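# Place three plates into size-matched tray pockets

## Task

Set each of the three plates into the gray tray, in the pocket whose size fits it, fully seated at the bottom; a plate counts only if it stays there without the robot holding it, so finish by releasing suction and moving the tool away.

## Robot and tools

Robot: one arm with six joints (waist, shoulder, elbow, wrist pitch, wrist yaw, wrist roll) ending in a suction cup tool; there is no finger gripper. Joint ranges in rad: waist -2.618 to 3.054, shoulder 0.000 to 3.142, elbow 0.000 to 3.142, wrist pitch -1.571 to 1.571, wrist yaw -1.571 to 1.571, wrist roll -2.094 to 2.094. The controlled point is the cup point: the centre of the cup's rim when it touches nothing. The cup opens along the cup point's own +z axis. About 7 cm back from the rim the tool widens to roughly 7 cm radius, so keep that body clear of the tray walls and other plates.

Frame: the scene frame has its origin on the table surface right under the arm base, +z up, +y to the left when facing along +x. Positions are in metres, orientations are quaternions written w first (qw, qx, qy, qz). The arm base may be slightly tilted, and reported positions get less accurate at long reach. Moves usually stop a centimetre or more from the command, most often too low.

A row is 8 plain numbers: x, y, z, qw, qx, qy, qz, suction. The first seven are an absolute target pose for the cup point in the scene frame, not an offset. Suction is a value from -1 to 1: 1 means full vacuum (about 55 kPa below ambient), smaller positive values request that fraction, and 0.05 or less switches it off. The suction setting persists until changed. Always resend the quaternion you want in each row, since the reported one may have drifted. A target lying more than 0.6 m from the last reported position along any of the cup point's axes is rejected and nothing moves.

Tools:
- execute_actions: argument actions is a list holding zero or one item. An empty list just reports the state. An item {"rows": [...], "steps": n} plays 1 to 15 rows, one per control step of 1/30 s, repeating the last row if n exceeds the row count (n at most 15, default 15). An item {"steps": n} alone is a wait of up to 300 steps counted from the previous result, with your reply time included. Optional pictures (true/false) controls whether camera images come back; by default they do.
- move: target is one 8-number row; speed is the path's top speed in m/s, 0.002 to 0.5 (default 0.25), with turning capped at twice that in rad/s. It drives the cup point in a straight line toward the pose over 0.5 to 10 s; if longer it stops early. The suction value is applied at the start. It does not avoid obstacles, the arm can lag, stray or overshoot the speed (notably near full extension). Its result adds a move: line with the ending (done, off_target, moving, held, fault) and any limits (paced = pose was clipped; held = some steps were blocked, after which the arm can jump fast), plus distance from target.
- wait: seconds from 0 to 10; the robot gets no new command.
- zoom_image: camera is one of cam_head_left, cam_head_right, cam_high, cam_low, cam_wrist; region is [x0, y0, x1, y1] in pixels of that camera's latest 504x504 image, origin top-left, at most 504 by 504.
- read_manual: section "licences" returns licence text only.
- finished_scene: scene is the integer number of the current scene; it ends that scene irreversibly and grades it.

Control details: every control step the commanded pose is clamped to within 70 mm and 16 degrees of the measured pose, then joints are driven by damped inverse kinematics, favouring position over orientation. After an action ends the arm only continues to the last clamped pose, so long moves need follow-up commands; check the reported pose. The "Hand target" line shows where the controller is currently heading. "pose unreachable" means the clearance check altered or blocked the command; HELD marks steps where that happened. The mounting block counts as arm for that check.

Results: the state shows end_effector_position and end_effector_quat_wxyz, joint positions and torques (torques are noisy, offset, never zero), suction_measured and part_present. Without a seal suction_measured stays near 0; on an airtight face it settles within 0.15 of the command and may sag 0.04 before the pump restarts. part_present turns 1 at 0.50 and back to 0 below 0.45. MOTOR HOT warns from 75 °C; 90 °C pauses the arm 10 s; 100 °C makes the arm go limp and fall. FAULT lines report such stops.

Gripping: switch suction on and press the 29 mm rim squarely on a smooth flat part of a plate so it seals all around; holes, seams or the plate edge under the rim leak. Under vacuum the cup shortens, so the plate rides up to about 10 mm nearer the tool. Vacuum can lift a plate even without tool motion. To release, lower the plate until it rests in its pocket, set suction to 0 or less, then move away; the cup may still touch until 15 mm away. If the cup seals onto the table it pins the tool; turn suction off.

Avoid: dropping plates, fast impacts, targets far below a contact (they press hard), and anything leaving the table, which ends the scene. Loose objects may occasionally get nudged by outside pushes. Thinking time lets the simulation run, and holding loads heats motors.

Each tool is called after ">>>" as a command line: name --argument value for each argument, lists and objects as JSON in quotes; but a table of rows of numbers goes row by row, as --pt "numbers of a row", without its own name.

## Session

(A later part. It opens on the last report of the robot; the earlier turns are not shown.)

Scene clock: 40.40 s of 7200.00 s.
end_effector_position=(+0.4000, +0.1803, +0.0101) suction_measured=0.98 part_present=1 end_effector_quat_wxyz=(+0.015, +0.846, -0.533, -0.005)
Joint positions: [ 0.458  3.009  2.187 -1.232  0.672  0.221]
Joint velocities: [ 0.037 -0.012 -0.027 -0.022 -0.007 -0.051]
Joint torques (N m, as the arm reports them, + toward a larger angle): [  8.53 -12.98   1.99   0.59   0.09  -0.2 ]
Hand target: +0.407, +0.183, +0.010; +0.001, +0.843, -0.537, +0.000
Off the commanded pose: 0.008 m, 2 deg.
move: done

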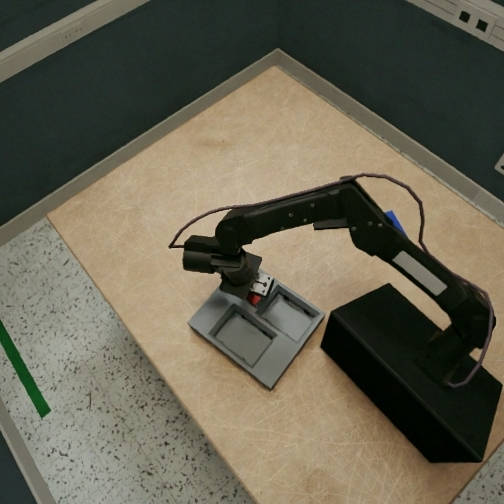

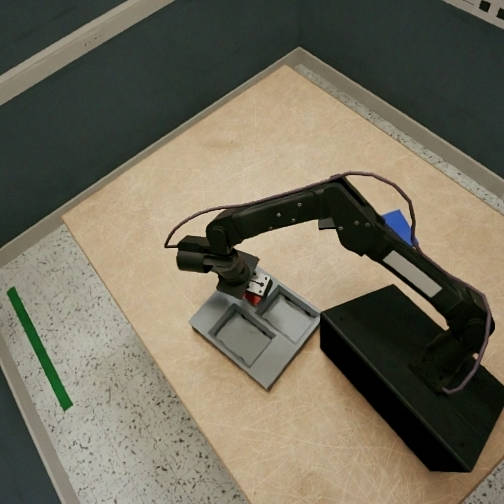

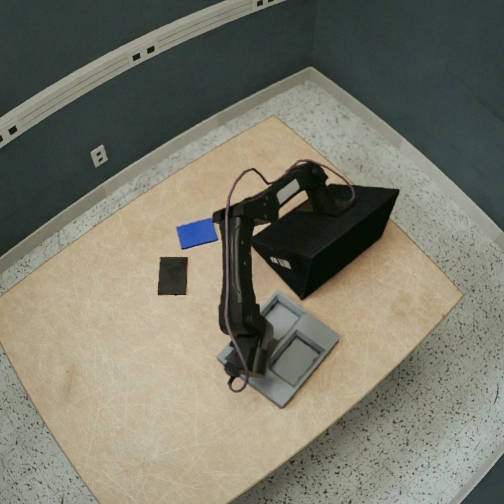

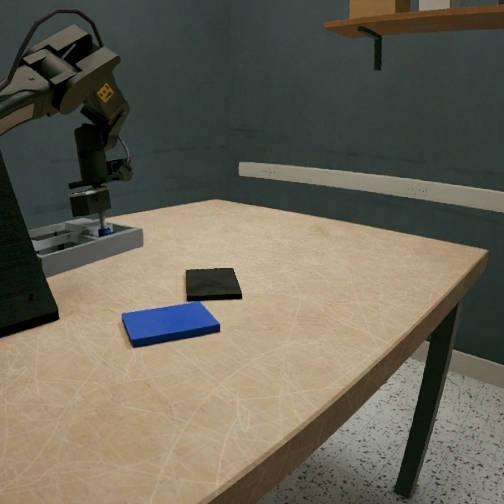

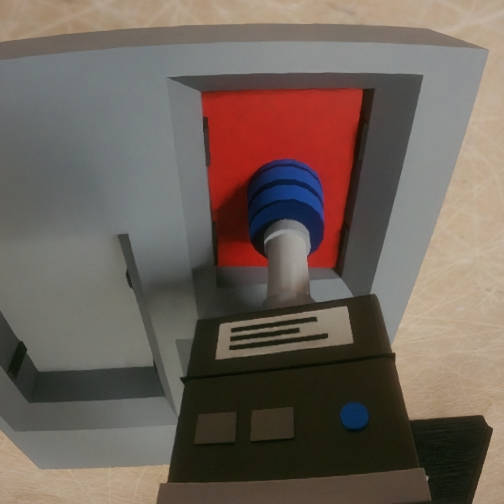

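>>> execute_actions --actions '[{"rows":[[0.404,0.182,0.0,0,0.843,-0.537,0,1]]}]' --pictures false

>>> execute_actions --actions '[{"rows":[[0.404,0.182,0.008,0,0.843,-0.537,0,0]]}]' --pictures false

>>> move --target '[0.4,0.18,0.075,0,0.843,-0.537,0,0]' --speed 0.1

Scene clock: 45.40 s of 7200.00 s.
end_effector_position=(+0.4007, +0.1805, +0.0086) suction_measured=1.00 part_present=1 end_effector_quat_wxyz=(+0.007, +0.848, -0.531, -0.000)
Joint positions: [ 0.457  2.984  2.134 -1.182  0.676  0.201]
Joint velocities: [-0.012 -0.017  0.002 -0.007  0.007  0.022]
Joint torques (N m, as the arm reports them, + toward a larger angle): [  7.46 -12.18   1.82   0.73   0.07  -0.05]
Hand target: +0.404, +0.182, +0.000; +0.001, +0.843, -0.537, +0.000
Off the commanded pose: 0.009 m, 1 deg.
Steps of this call (steps 1 to 135: nothing new was sent; steps 136 to 150: all 15 steps of this action). Readings (end_effector_position | what the end effector reports):
136: (+0.3997, +0.1800, +0.0092) | suction_measured=0.98 part_present=1
137: (+0.3999, +0.1800, +0.0087) | suction_measured=0.98 part_present=1
139: (+0.4002, +0.1801, +0.0086) | suction_measured=0.96 part_present=1
143: (+0.4005, +0.1804, +0.0086) | suction_measured=0.98 part_present=1
150: the state above

Scene clock: 45.90 s of 7200.00 s.
end_effector_position=(+0.4012, +0.1796, +0.0088) suction_measured=0.00 part_present=0 end_effector_quat_wxyz=(+0.008, +0.848, -0.531, +0.001)
Joint positions: [ 0.457  2.983  2.134 -1.182  0.68   0.201]
Joint velocities: [0.012 0.007 0.002 0.037 0.007 0.007]
Joint torques (N m, as the arm reports them, + toward a larger angle): [  8.29 -12.36   3.11   0.45   0.05  -0.06]
Hand target: +0.404, +0.182, +0.008; +0.001, +0.844, -0.537, -0.000
Off the commanded pose: 0.004 m, 1 deg.
Steps of this call (steps 1 to 15: all 15 steps of this action). Readings (end_effector_position | what the end effector reports):
1: (+0.4006, +0.1804, +0.0087) | suction_measured=0.15 part_present=0
2: (+0.4008, +0.1802, +0.0088) | suction_measured=0.00 part_present=0
4: (+0.4010, +0.1799, +0.0088) | suction_measured=0.00 part_present=0
8: (+0.4012, +0.1796, +0.0088) | suction_measured=0.00 part_present=0
15: the state above

Scene clock: 47.43 s of 7200.00 s.
end_effector_position=(+0.3912, +0.1767, +0.0535) suction_measured=0.00 part_present=0 end_effector_quat_wxyz=(+0.020, +0.847, -0.532, -0.009)
Joint positions: [ 0.517  2.983  2.27  -1.397  0.638  0.293]
Joint velocities: [-0.012 -0.007 -0.022 -0.037 -0.022 -0.051]
Joint torques (N m, as the arm reports them, + toward a larger angle): [ 10.89 -14.4    5.69   0.07   0.07   0.05]
Hand target: +0.399, +0.180, +0.075; -0.001, +0.843, -0.537, -0.000
Off the commanded pose: 0.023 m, 3 deg.
move: off_target

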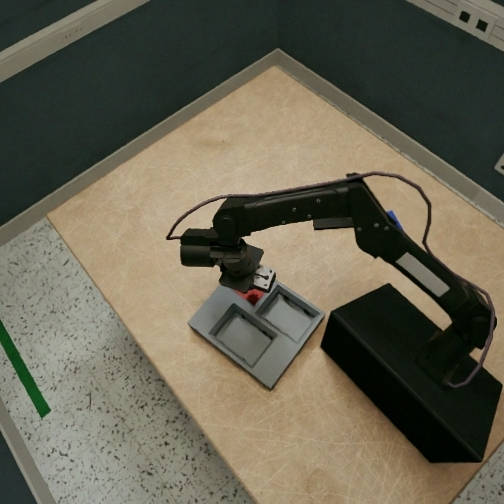

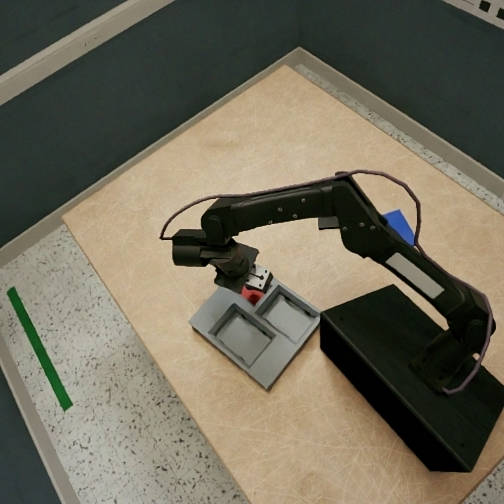

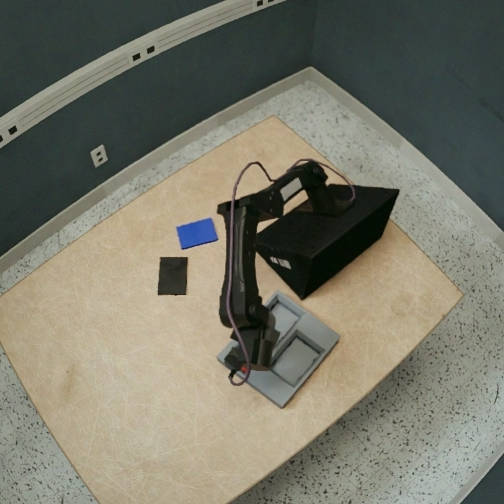

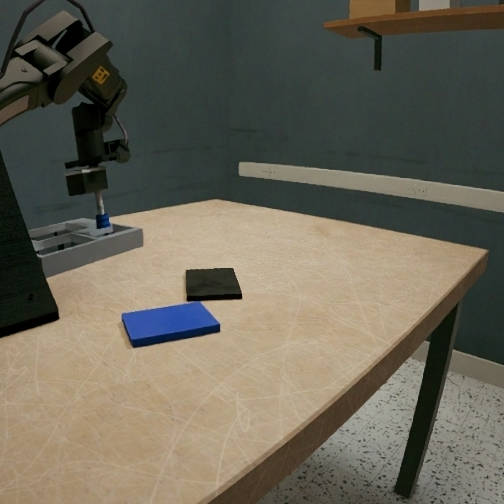

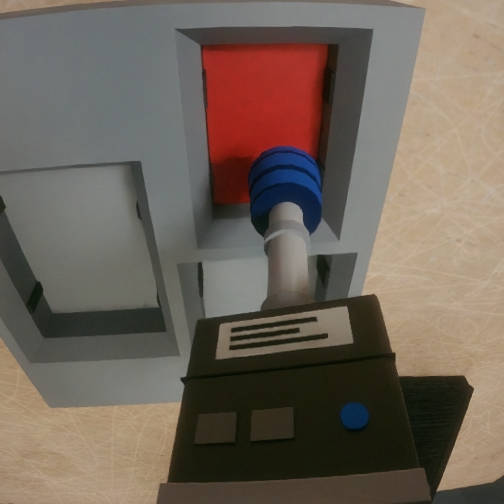

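>>> move --target '[0.41,0.08,0.09,0,0.9,-0.436,0,0]'

>>> move --target '[0.435,-0.11,0.05,0,0.94,-0.342,0,0]'

Scene clock: 52.97 s of 7200.00 s.
end_effector_position=(+0.4040, +0.0751, +0.0786) suction_measured=0.00 part_present=0 end_effector_quat_wxyz=(+0.012, +0.898, -0.439, -0.014)
Joint positions: [ 0.396  2.658  2.006 -1.364  0.684 -0.061]
Joint velocities: [-0.002 -0.002 -0.007 -0.022 -0.037 -0.095]
Joint torques (N m, as the arm reports them, + toward a larger angle): [ 10.71 -12.09   3.06   0.28   0.1   -0.12]
Hand target: +0.408, +0.079, +0.089; +0.001, +0.900, -0.436, -0.000
Off the commanded pose: 0.014 m, 2 deg.
After step 90, 1.43 s passed at rest.
move: off_target

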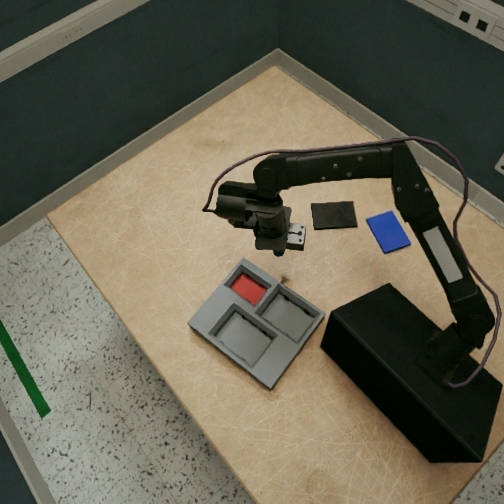

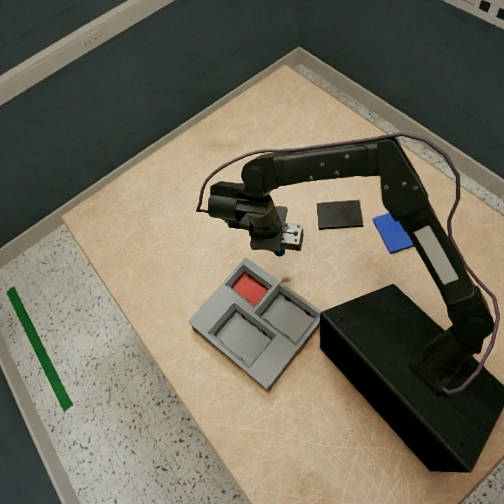

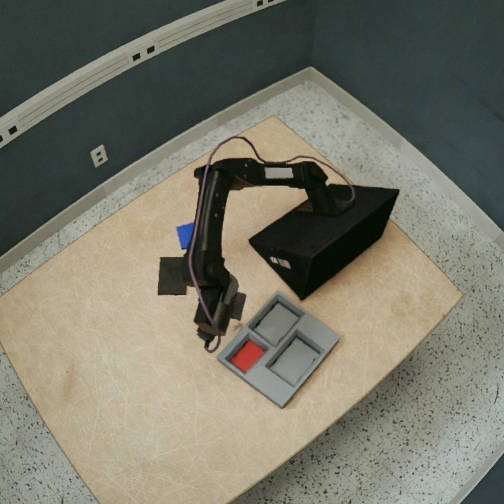

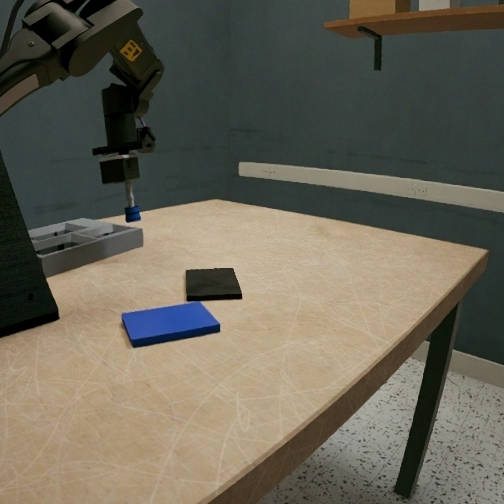

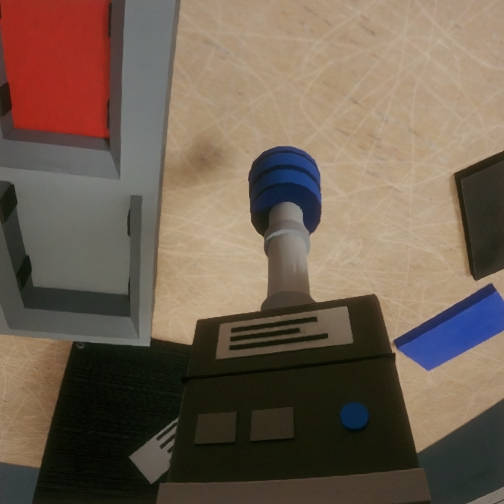

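Scene clock: 54.40 s of 7200.00 s.
end_effector_position=(+0.4229, -0.1133, +0.0328) suction_measured=0.00 part_present=0 end_effector_quat_wxyz=(+0.012, +0.939, -0.343, -0.022)
Joint positions: [ 0.02   2.328  1.836 -1.209  0.787 -0.748]
Joint velocities: [-0.022 -0.012  0.007  0.066 -0.022 -0.051]
Joint torques (N m, as the arm reports them, + toward a larger angle): [ 11.24 -12.31   2.46   0.27   0.11  -0.07]
Hand target: +0.431, -0.112, +0.049; +0.002, +0.940, -0.342, -0.001
Off the commanded pose: 0.021 m, 3 deg.
move: off_target

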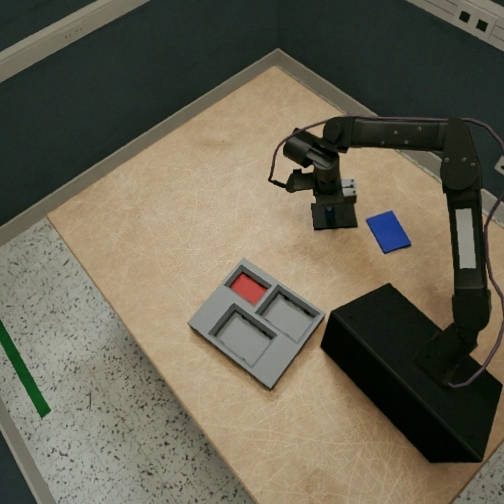

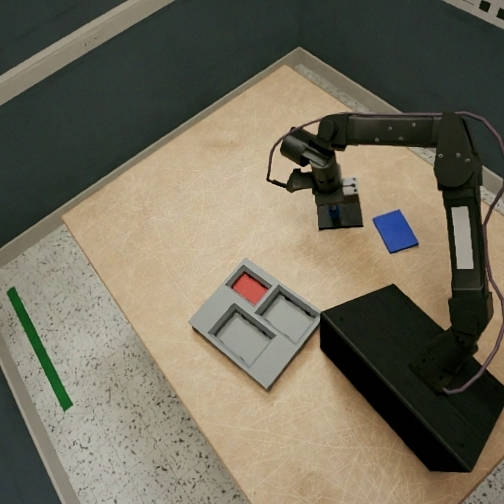

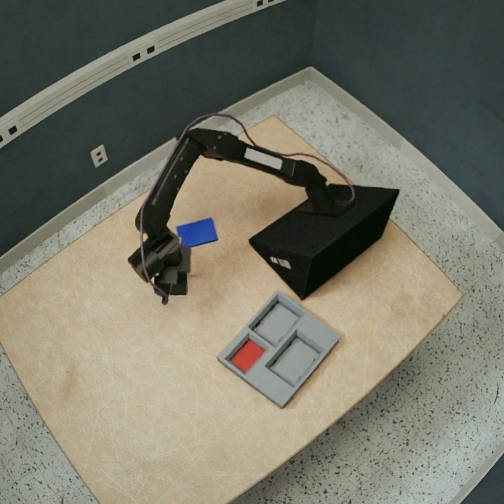

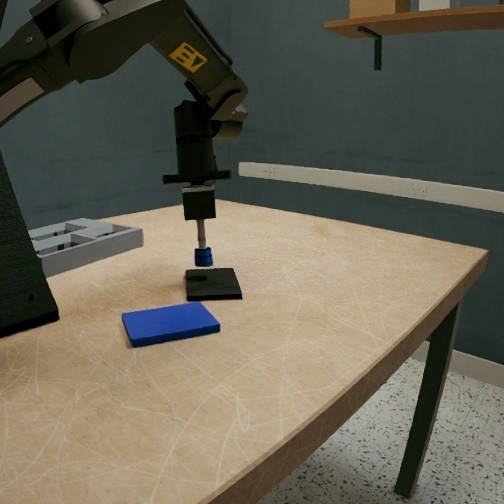

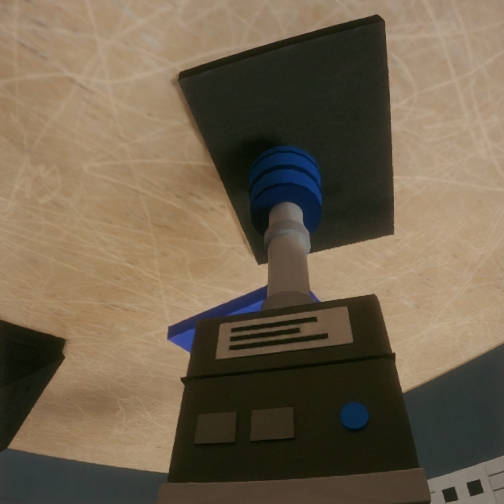

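>>> move --target '[0.437,-0.141,0.04,0,0.976,-0.216,0,0]'

>>> move --target '[0.436,-0.141,0.008,0,0.976,-0.216,0,1]' --speed 0.04

Scene clock: 58.47 s of 7200.00 s.
end_effector_position=(+0.4227, -0.1346, +0.0238) suction_measured=0.00 part_present=0 end_effector_quat_wxyz=(+0.007, +0.978, -0.205, -0.026)
Joint positions: [-0.031  2.305  1.836 -1.186  0.787 -1.104]
Joint velocities: [ 0.012  0.007 -0.017  0.066 -0.007 -0.037]
Joint torques (N m, as the arm reports them, + toward a larger angle): [ 10.07 -12.28   4.85   0.3    0.1   -0.1 ]
Hand target: +0.436, -0.141, +0.040; +0.000, +0.976, -0.216, -0.000
Off the commanded pose: 0.023 m, 3 deg.
move: off_target

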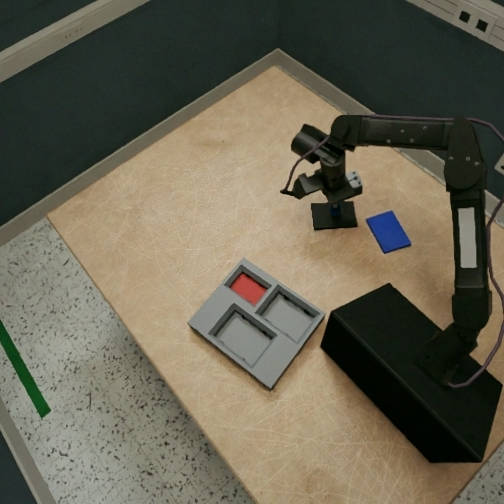

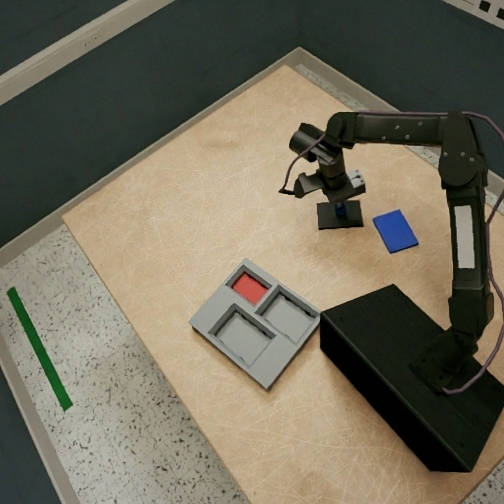

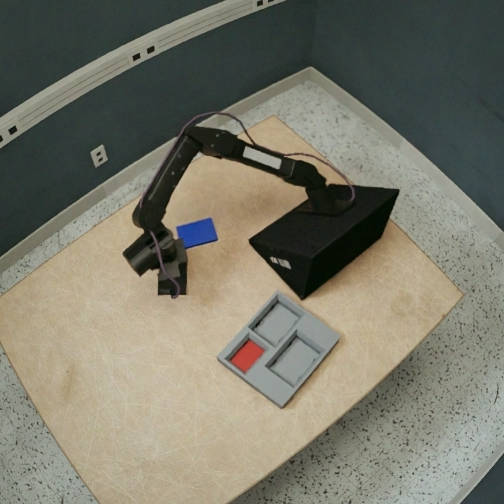

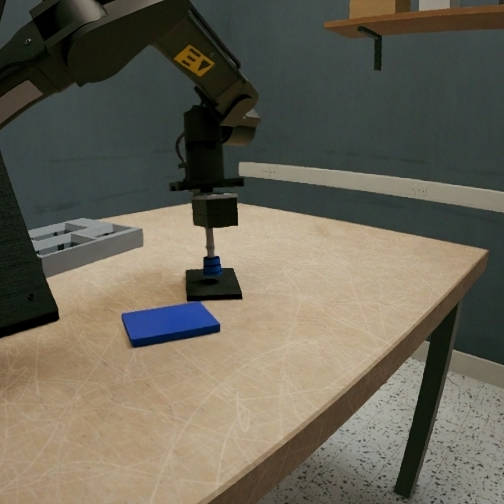

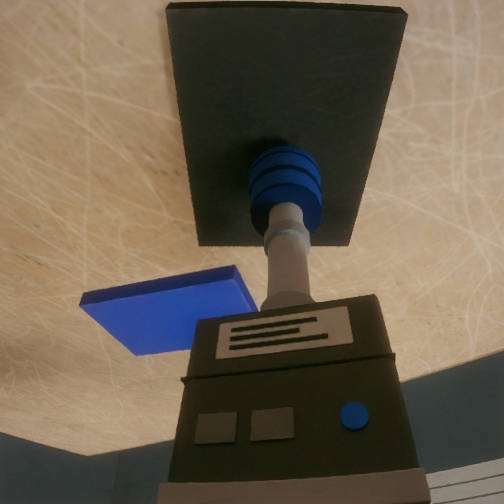

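Scene clock: 59.43 s of 7200.00 s.
end_effector_position=(+0.4269, -0.1415, +0.0022) suction_measured=0.73 part_present=1 end_effector_quat_wxyz=(+0.008, +0.978, -0.207, -0.019)
Joint positions: [-0.075  2.305  1.792 -1.079  0.795 -1.175]
Joint velocities: [-0.007 -0.007  0.002  0.022  0.037 -0.037]
Joint torques (N m, as the arm reports them, + toward a larger angle): [  9.46 -11.49   2.13   0.61   0.05  -0.09]
Hand target: +0.436, -0.141, +0.008; +0.001, +0.976, -0.216, -0.001
Off the commanded pose: 0.011 m, 3 deg.
move: off_target

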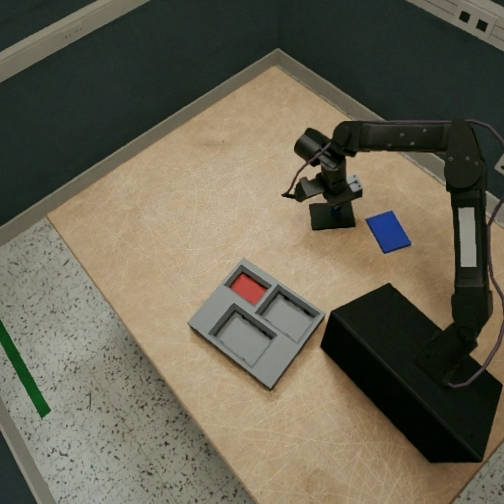

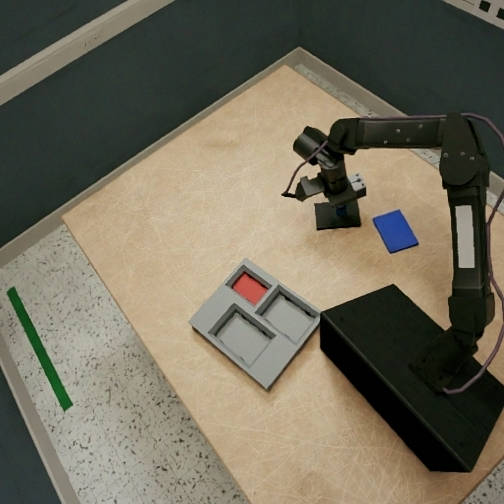

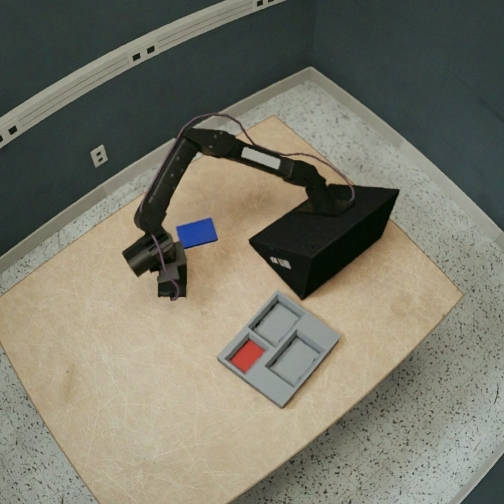

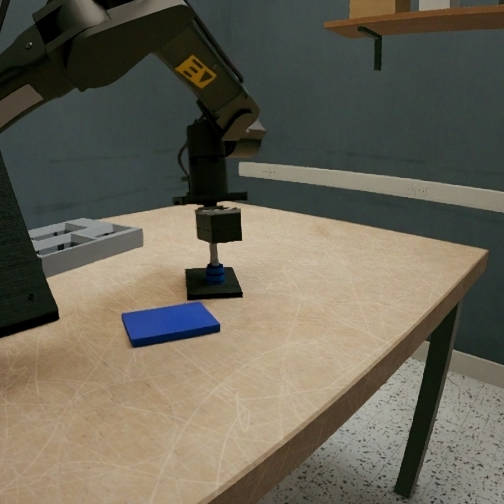

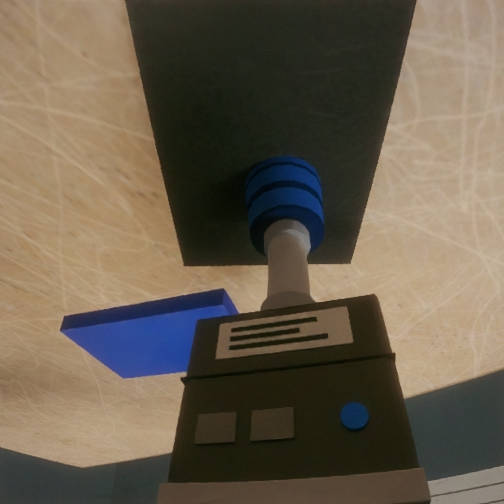

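>>> move --target '[0.4,-0.06,0.1,0,0.95,-0.312,0,1]'

>>> move --target '[0.284,0.257,0.08,0,0.848,-0.53,0,1]'

Scene clock: 63.53 s of 7200.00 s.
end_effector_position=(+0.3959, -0.0608, +0.0892) suction_measured=0.99 part_present=1 end_effector_quat_wxyz=(+0.005, +0.951, -0.309, -0.010)
Joint positions: [ 0.21   2.276  1.754 -1.319  0.752 -0.589]
Joint velocities: [-0.007 -0.002  0.012 -0.007  0.022  0.095]
Joint torques (N m, as the arm reports them, + toward a larger angle): [ 9.77 -8.74  5.71  0.12  0.07  0.  ]
Hand target: +0.402, -0.059, +0.100; -0.001, +0.950, -0.312, +0.001
Off the commanded pose: 0.012 m, 1 deg.
move: off_target

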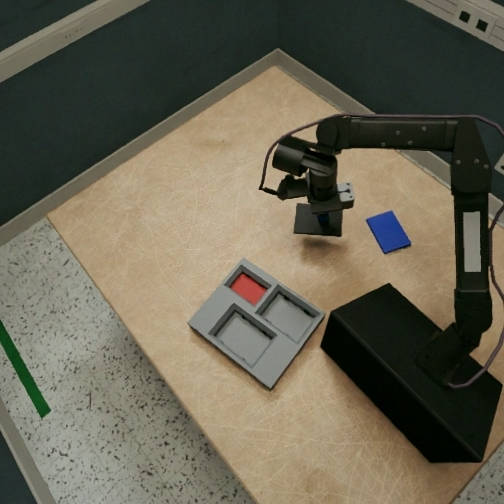

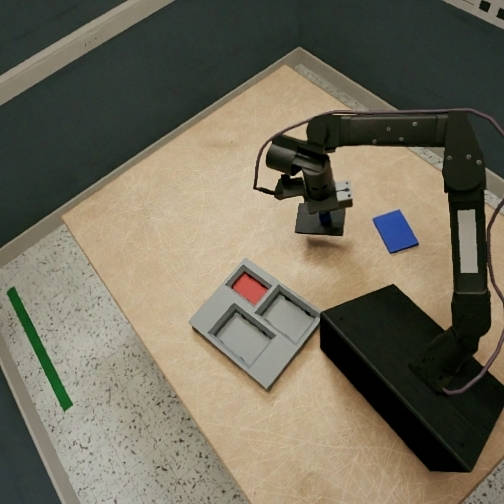

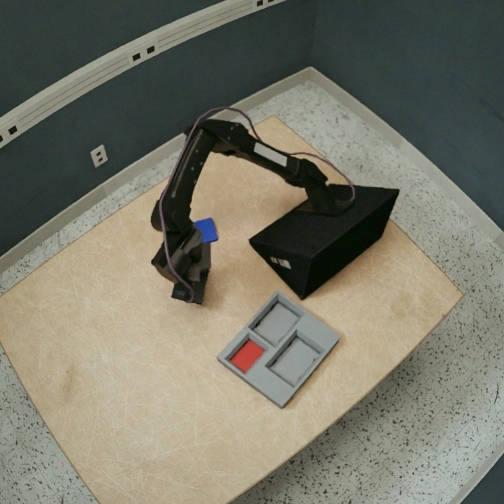

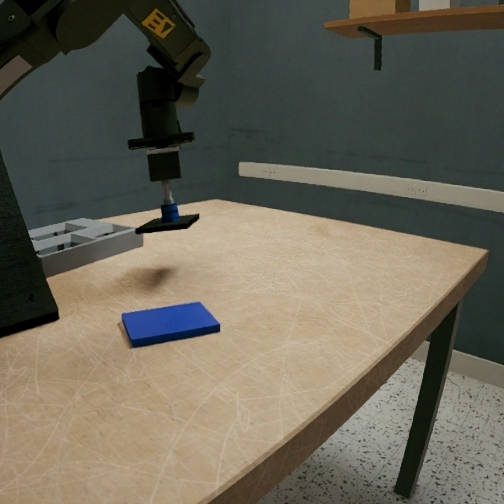

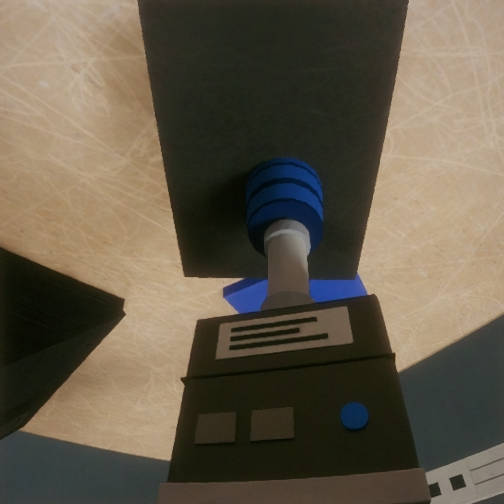

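Scene clock: 65.70 s of 7200.00 s.
end_effector_position=(+0.2859, +0.2568, +0.0737) suction_measured=0.99 part_present=1 end_effector_quat_wxyz=(+0.006, +0.850, -0.527, -0.005)
Joint positions: [ 0.793  2.952  1.994 -1.263  0.487  0.534]
Joint velocities: [-0.002 -0.007 -0.012 -0.007  0.007 -0.022]
Joint torques (N m, as the arm reports them, + toward a larger angle): [  7.5  -12.24   6.55   0.17  -0.02   0.09]
Hand target: +0.289, +0.262, +0.083; -0.003, +0.848, -0.530, -0.001
Off the commanded pose: 0.007 m, 1 deg.
move: done

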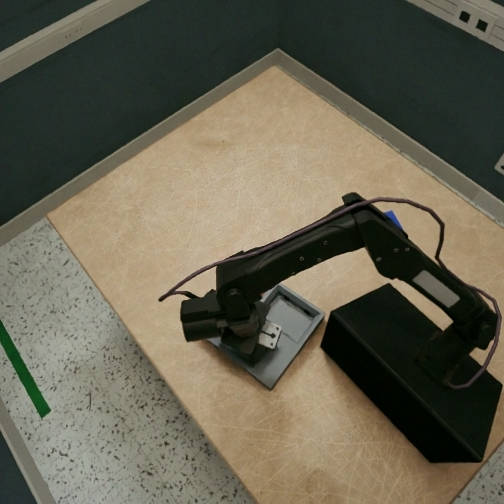

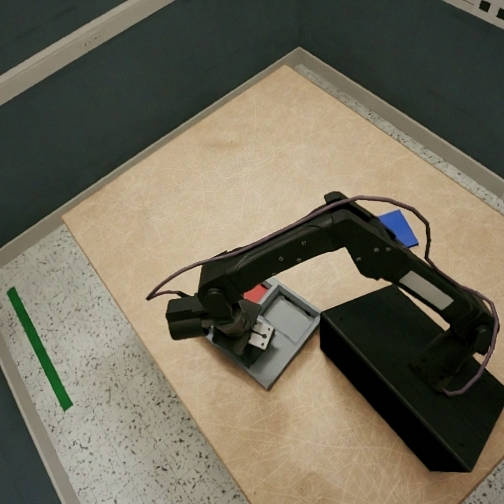

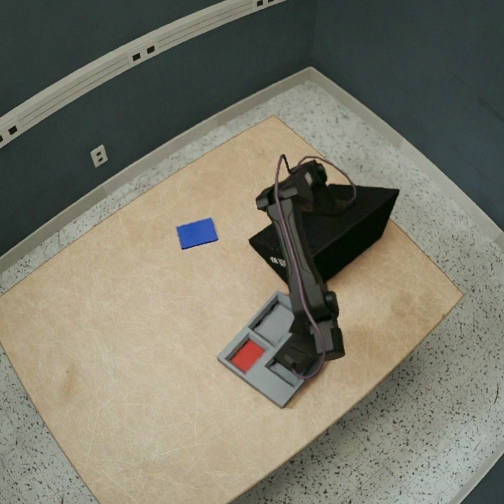

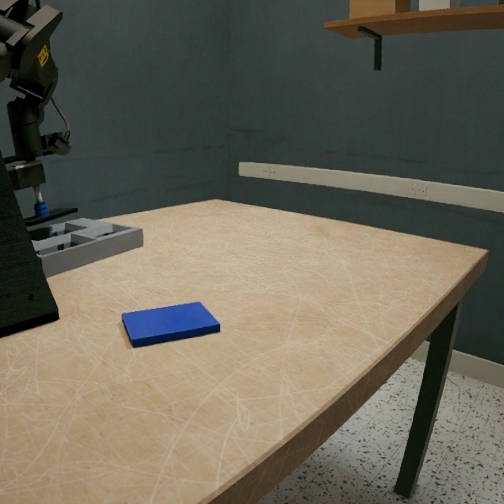

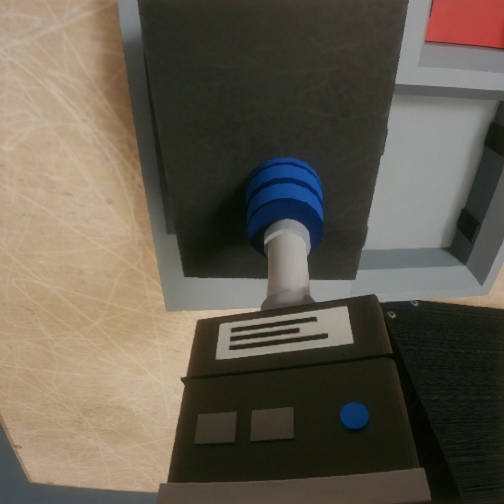

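>>> move --target '[0.295,0.269,0.06,0,0.848,-0.53,0,1]' --speed 0.06

Scene clock: 68.07 s of 7200.00 s.
end_effector_position=(+0.2837, +0.2612, +0.0524) suction_measured=0.99 part_present=1 end_effector_quat_wxyz=(+0.019, +0.850, -0.527, -0.012)
Joint positions: [ 0.771  3.009  2.016 -1.248  0.488  0.528]
Joint velocities: [-0.032  0.002  0.022  0.007  0.007 -0.037]
Joint torques (N m, as the arm reports them, + toward a larger angle): [  7.35 -12.5    6.32   0.33   0.2   -0.06]
Hand target: +0.295, +0.269, +0.060; +0.000, +0.848, -0.530, +0.000
Off the commanded pose: 0.016 m, 3 deg.
move: off_target

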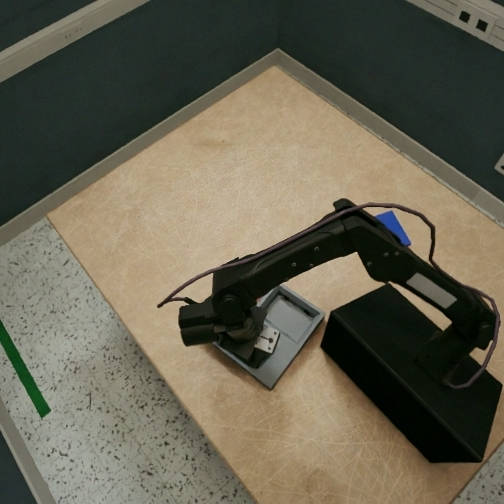

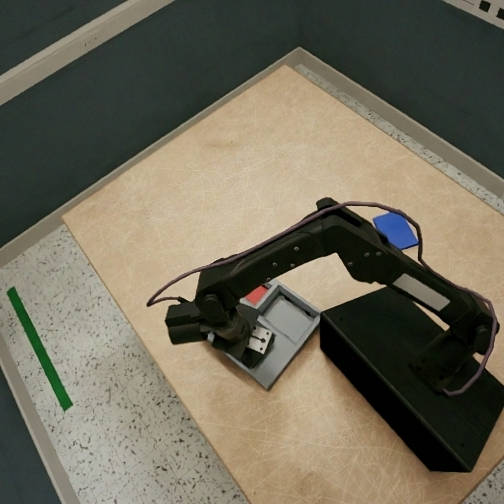

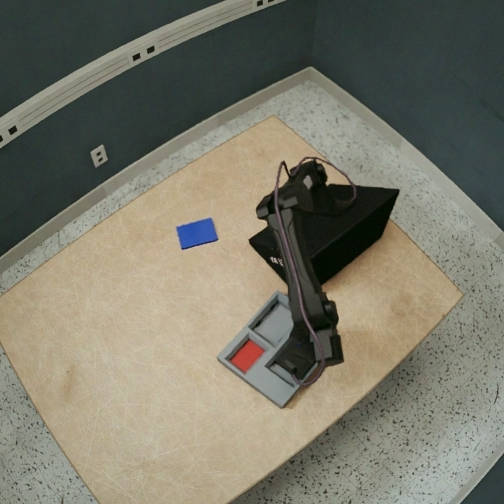

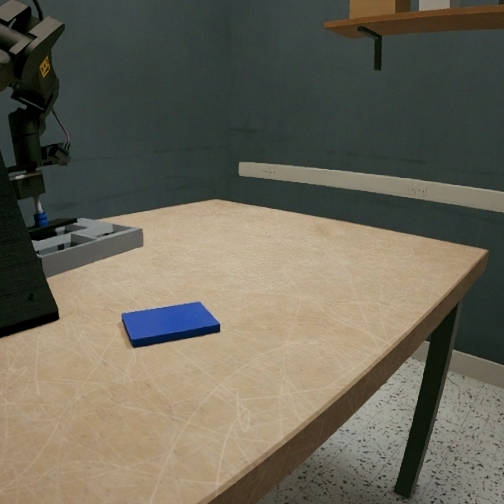

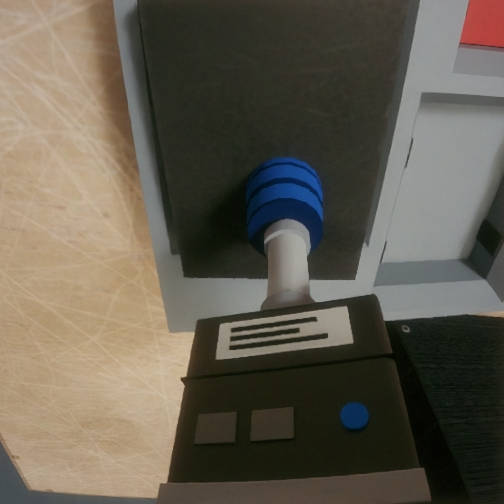

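>>> move --target '[0.309,0.275,0.062,0,0.841,-0.541,0,1]' --speed 0.06

Scene clock: 70.23 s of 7200.00 s.
end_effector_position=(+0.3035, +0.2729, +0.0550) suction_measured=0.99 part_present=1 end_effector_quat_wxyz=(+0.005, +0.841, -0.540, -0.012)
Joint positions: [ 0.754  3.065  2.145 -1.282  0.497  0.529]
Joint velocities: [ 0.002  0.012 -0.012 -0.051  0.037  0.037]
Joint torques (N m, as the arm reports them, + toward a larger angle): [  7.72 -12.69   6.47   0.19   0.18   0.01]
Hand target: +0.309, +0.274, +0.062; -0.001, +0.841, -0.541, +0.000
Off the commanded pose: 0.009 m, 1 deg.
move: done

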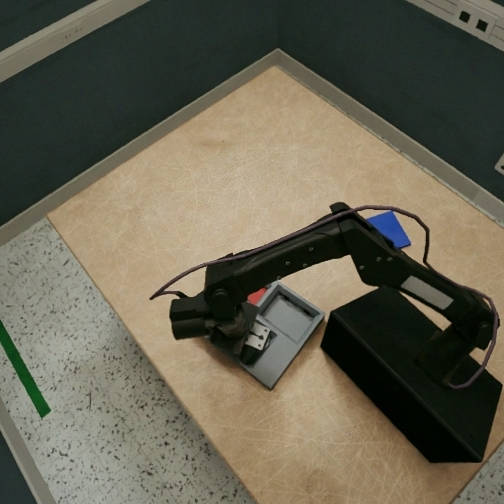

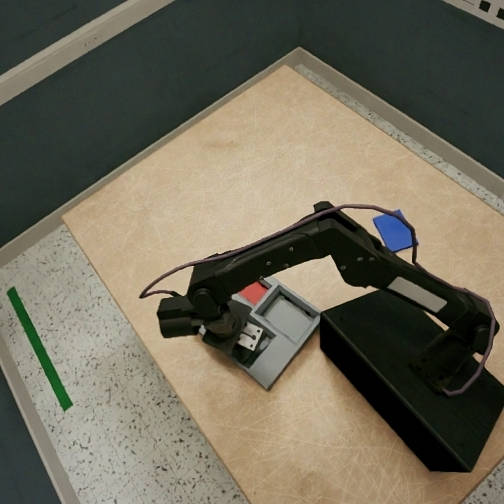

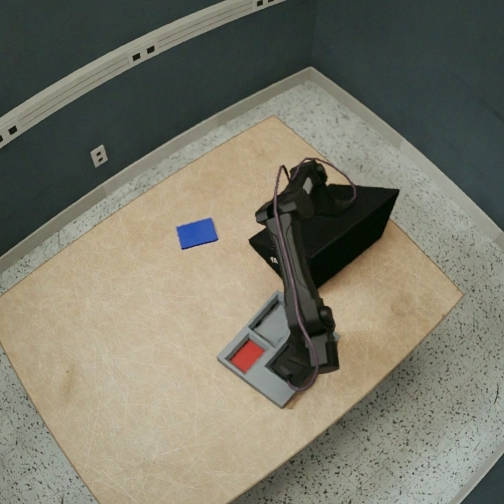

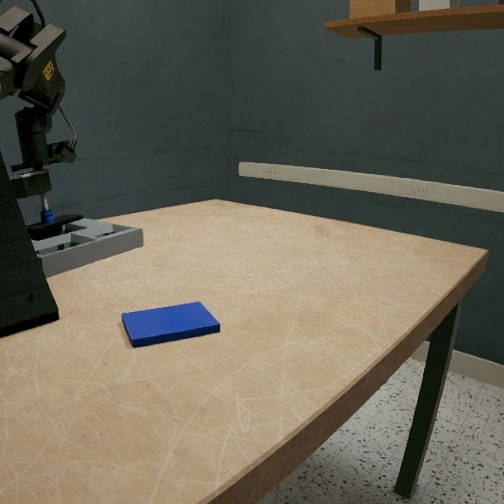

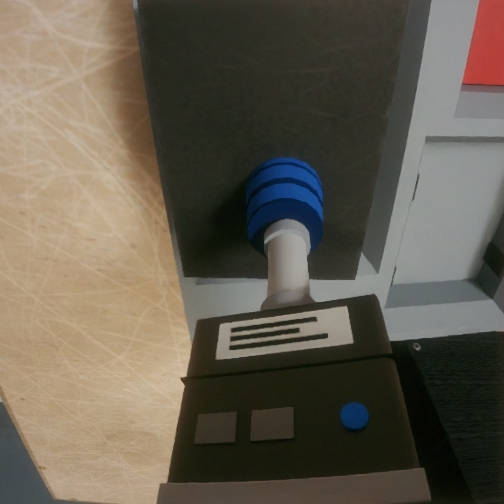

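>>> move --target '[0.312,0.267,0.052,0,0.839,-0.544,0,1]' --speed 0.04

Scene clock: 73.23 s of 7200.00 s.
end_effector_position=(+0.3038, +0.2652, +0.0429) suction_measured=0.99 part_present=1 end_effector_quat_wxyz=(+0.015, +0.839, -0.543, -0.014)
Joint positions: [ 0.729  3.067  2.118 -1.265  0.509  0.525]
Joint velocities: [-0.002  0.002  0.002  0.066 -0.051  0.022]
Joint torques (N m, as the arm reports them, + toward a larger angle): [  7.99 -14.42   3.9    0.31   0.15  -0.04]
Hand target: +0.312, +0.267, +0.052; +0.001, +0.839, -0.544, -0.000
Off the commanded pose: 0.012 m, 2 deg.
move: off_target

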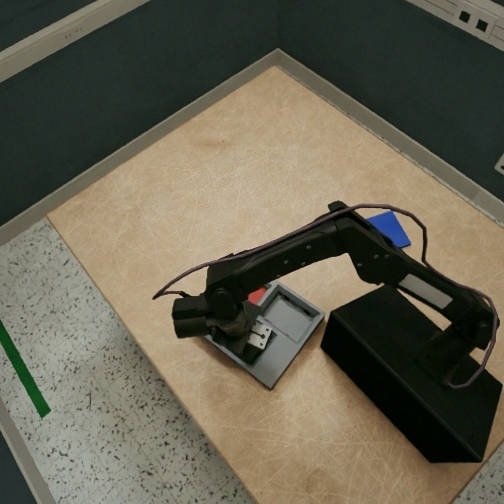

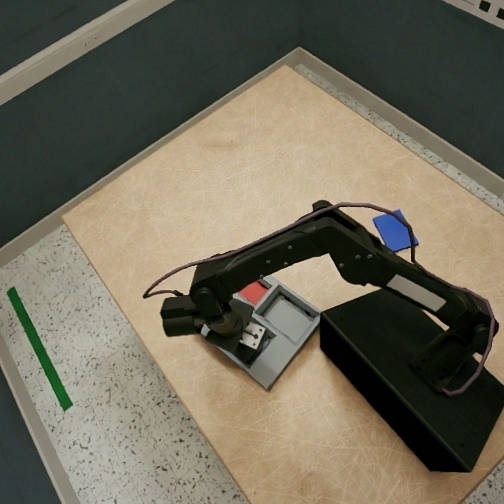

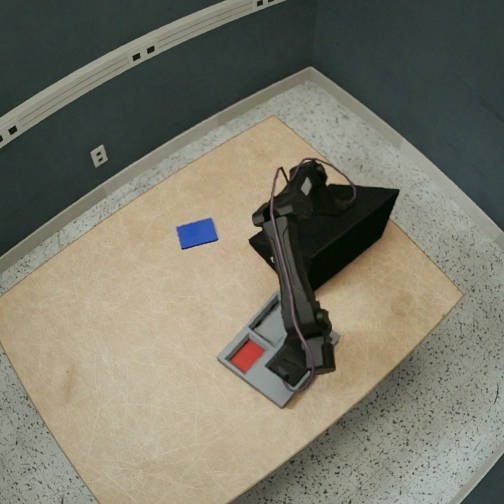

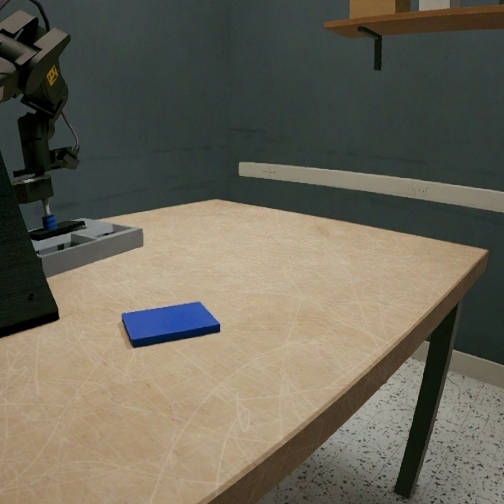

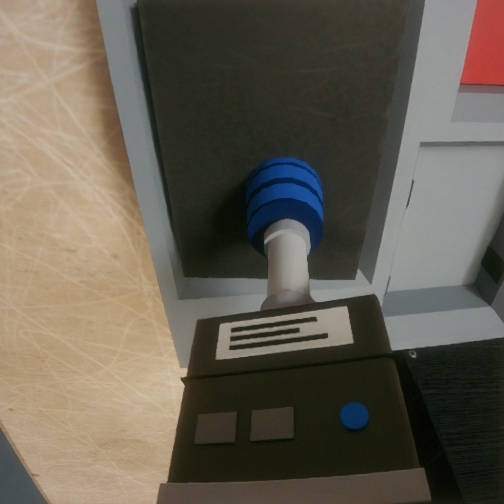

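>>> move --target '[0.31,0.2675,0.03,0,0.839,-0.544,0,1]' --speed 0.025

Scene clock: 75.53 s of 7200.00 s.
end_effector_position=(+0.3003, +0.2613, +0.0246) suction_measured=0.99 part_present=1 end_effector_quat_wxyz=(+0.021, +0.841, -0.540, -0.013)
Joint positions: [ 0.709  3.067  2.052 -1.204  0.523  0.506]
Joint velocities: [ 0.002  0.007 -0.012 -0.066  0.007 -0.037]
Joint torques (N m, as the arm reports them, + toward a larger angle): [  7.83 -13.69   3.26   0.58   0.2   -0.03]
Hand target: +0.310, +0.267, +0.030; +0.001, +0.839, -0.544, +0.000
Off the commanded pose: 0.013 m, 3 deg.
move: off_target

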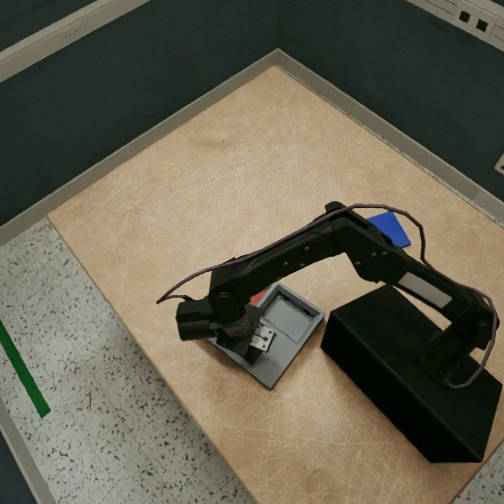

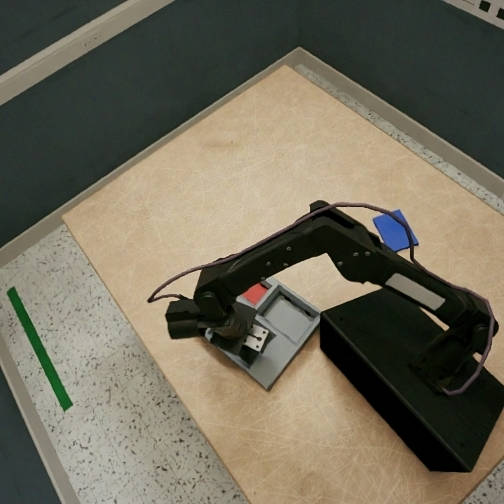

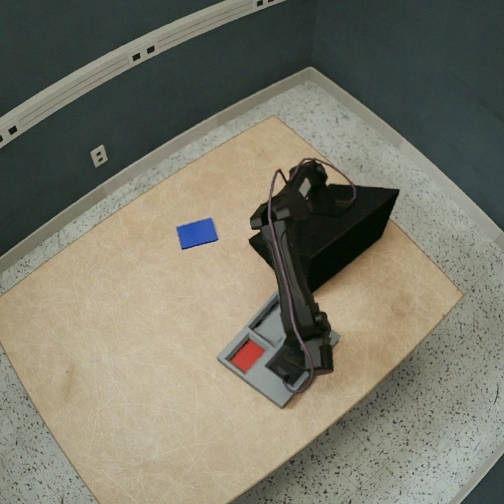

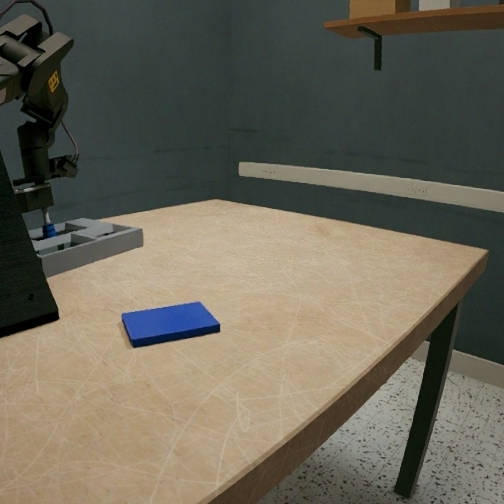

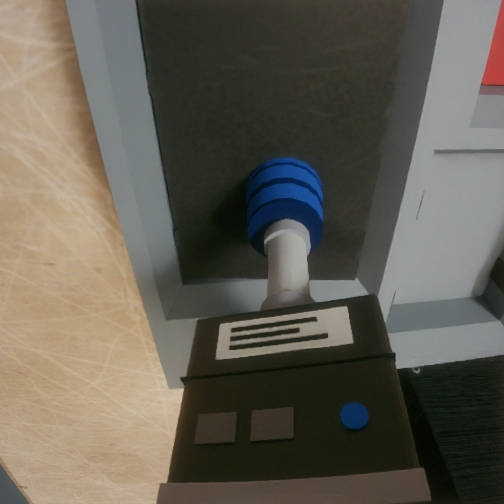

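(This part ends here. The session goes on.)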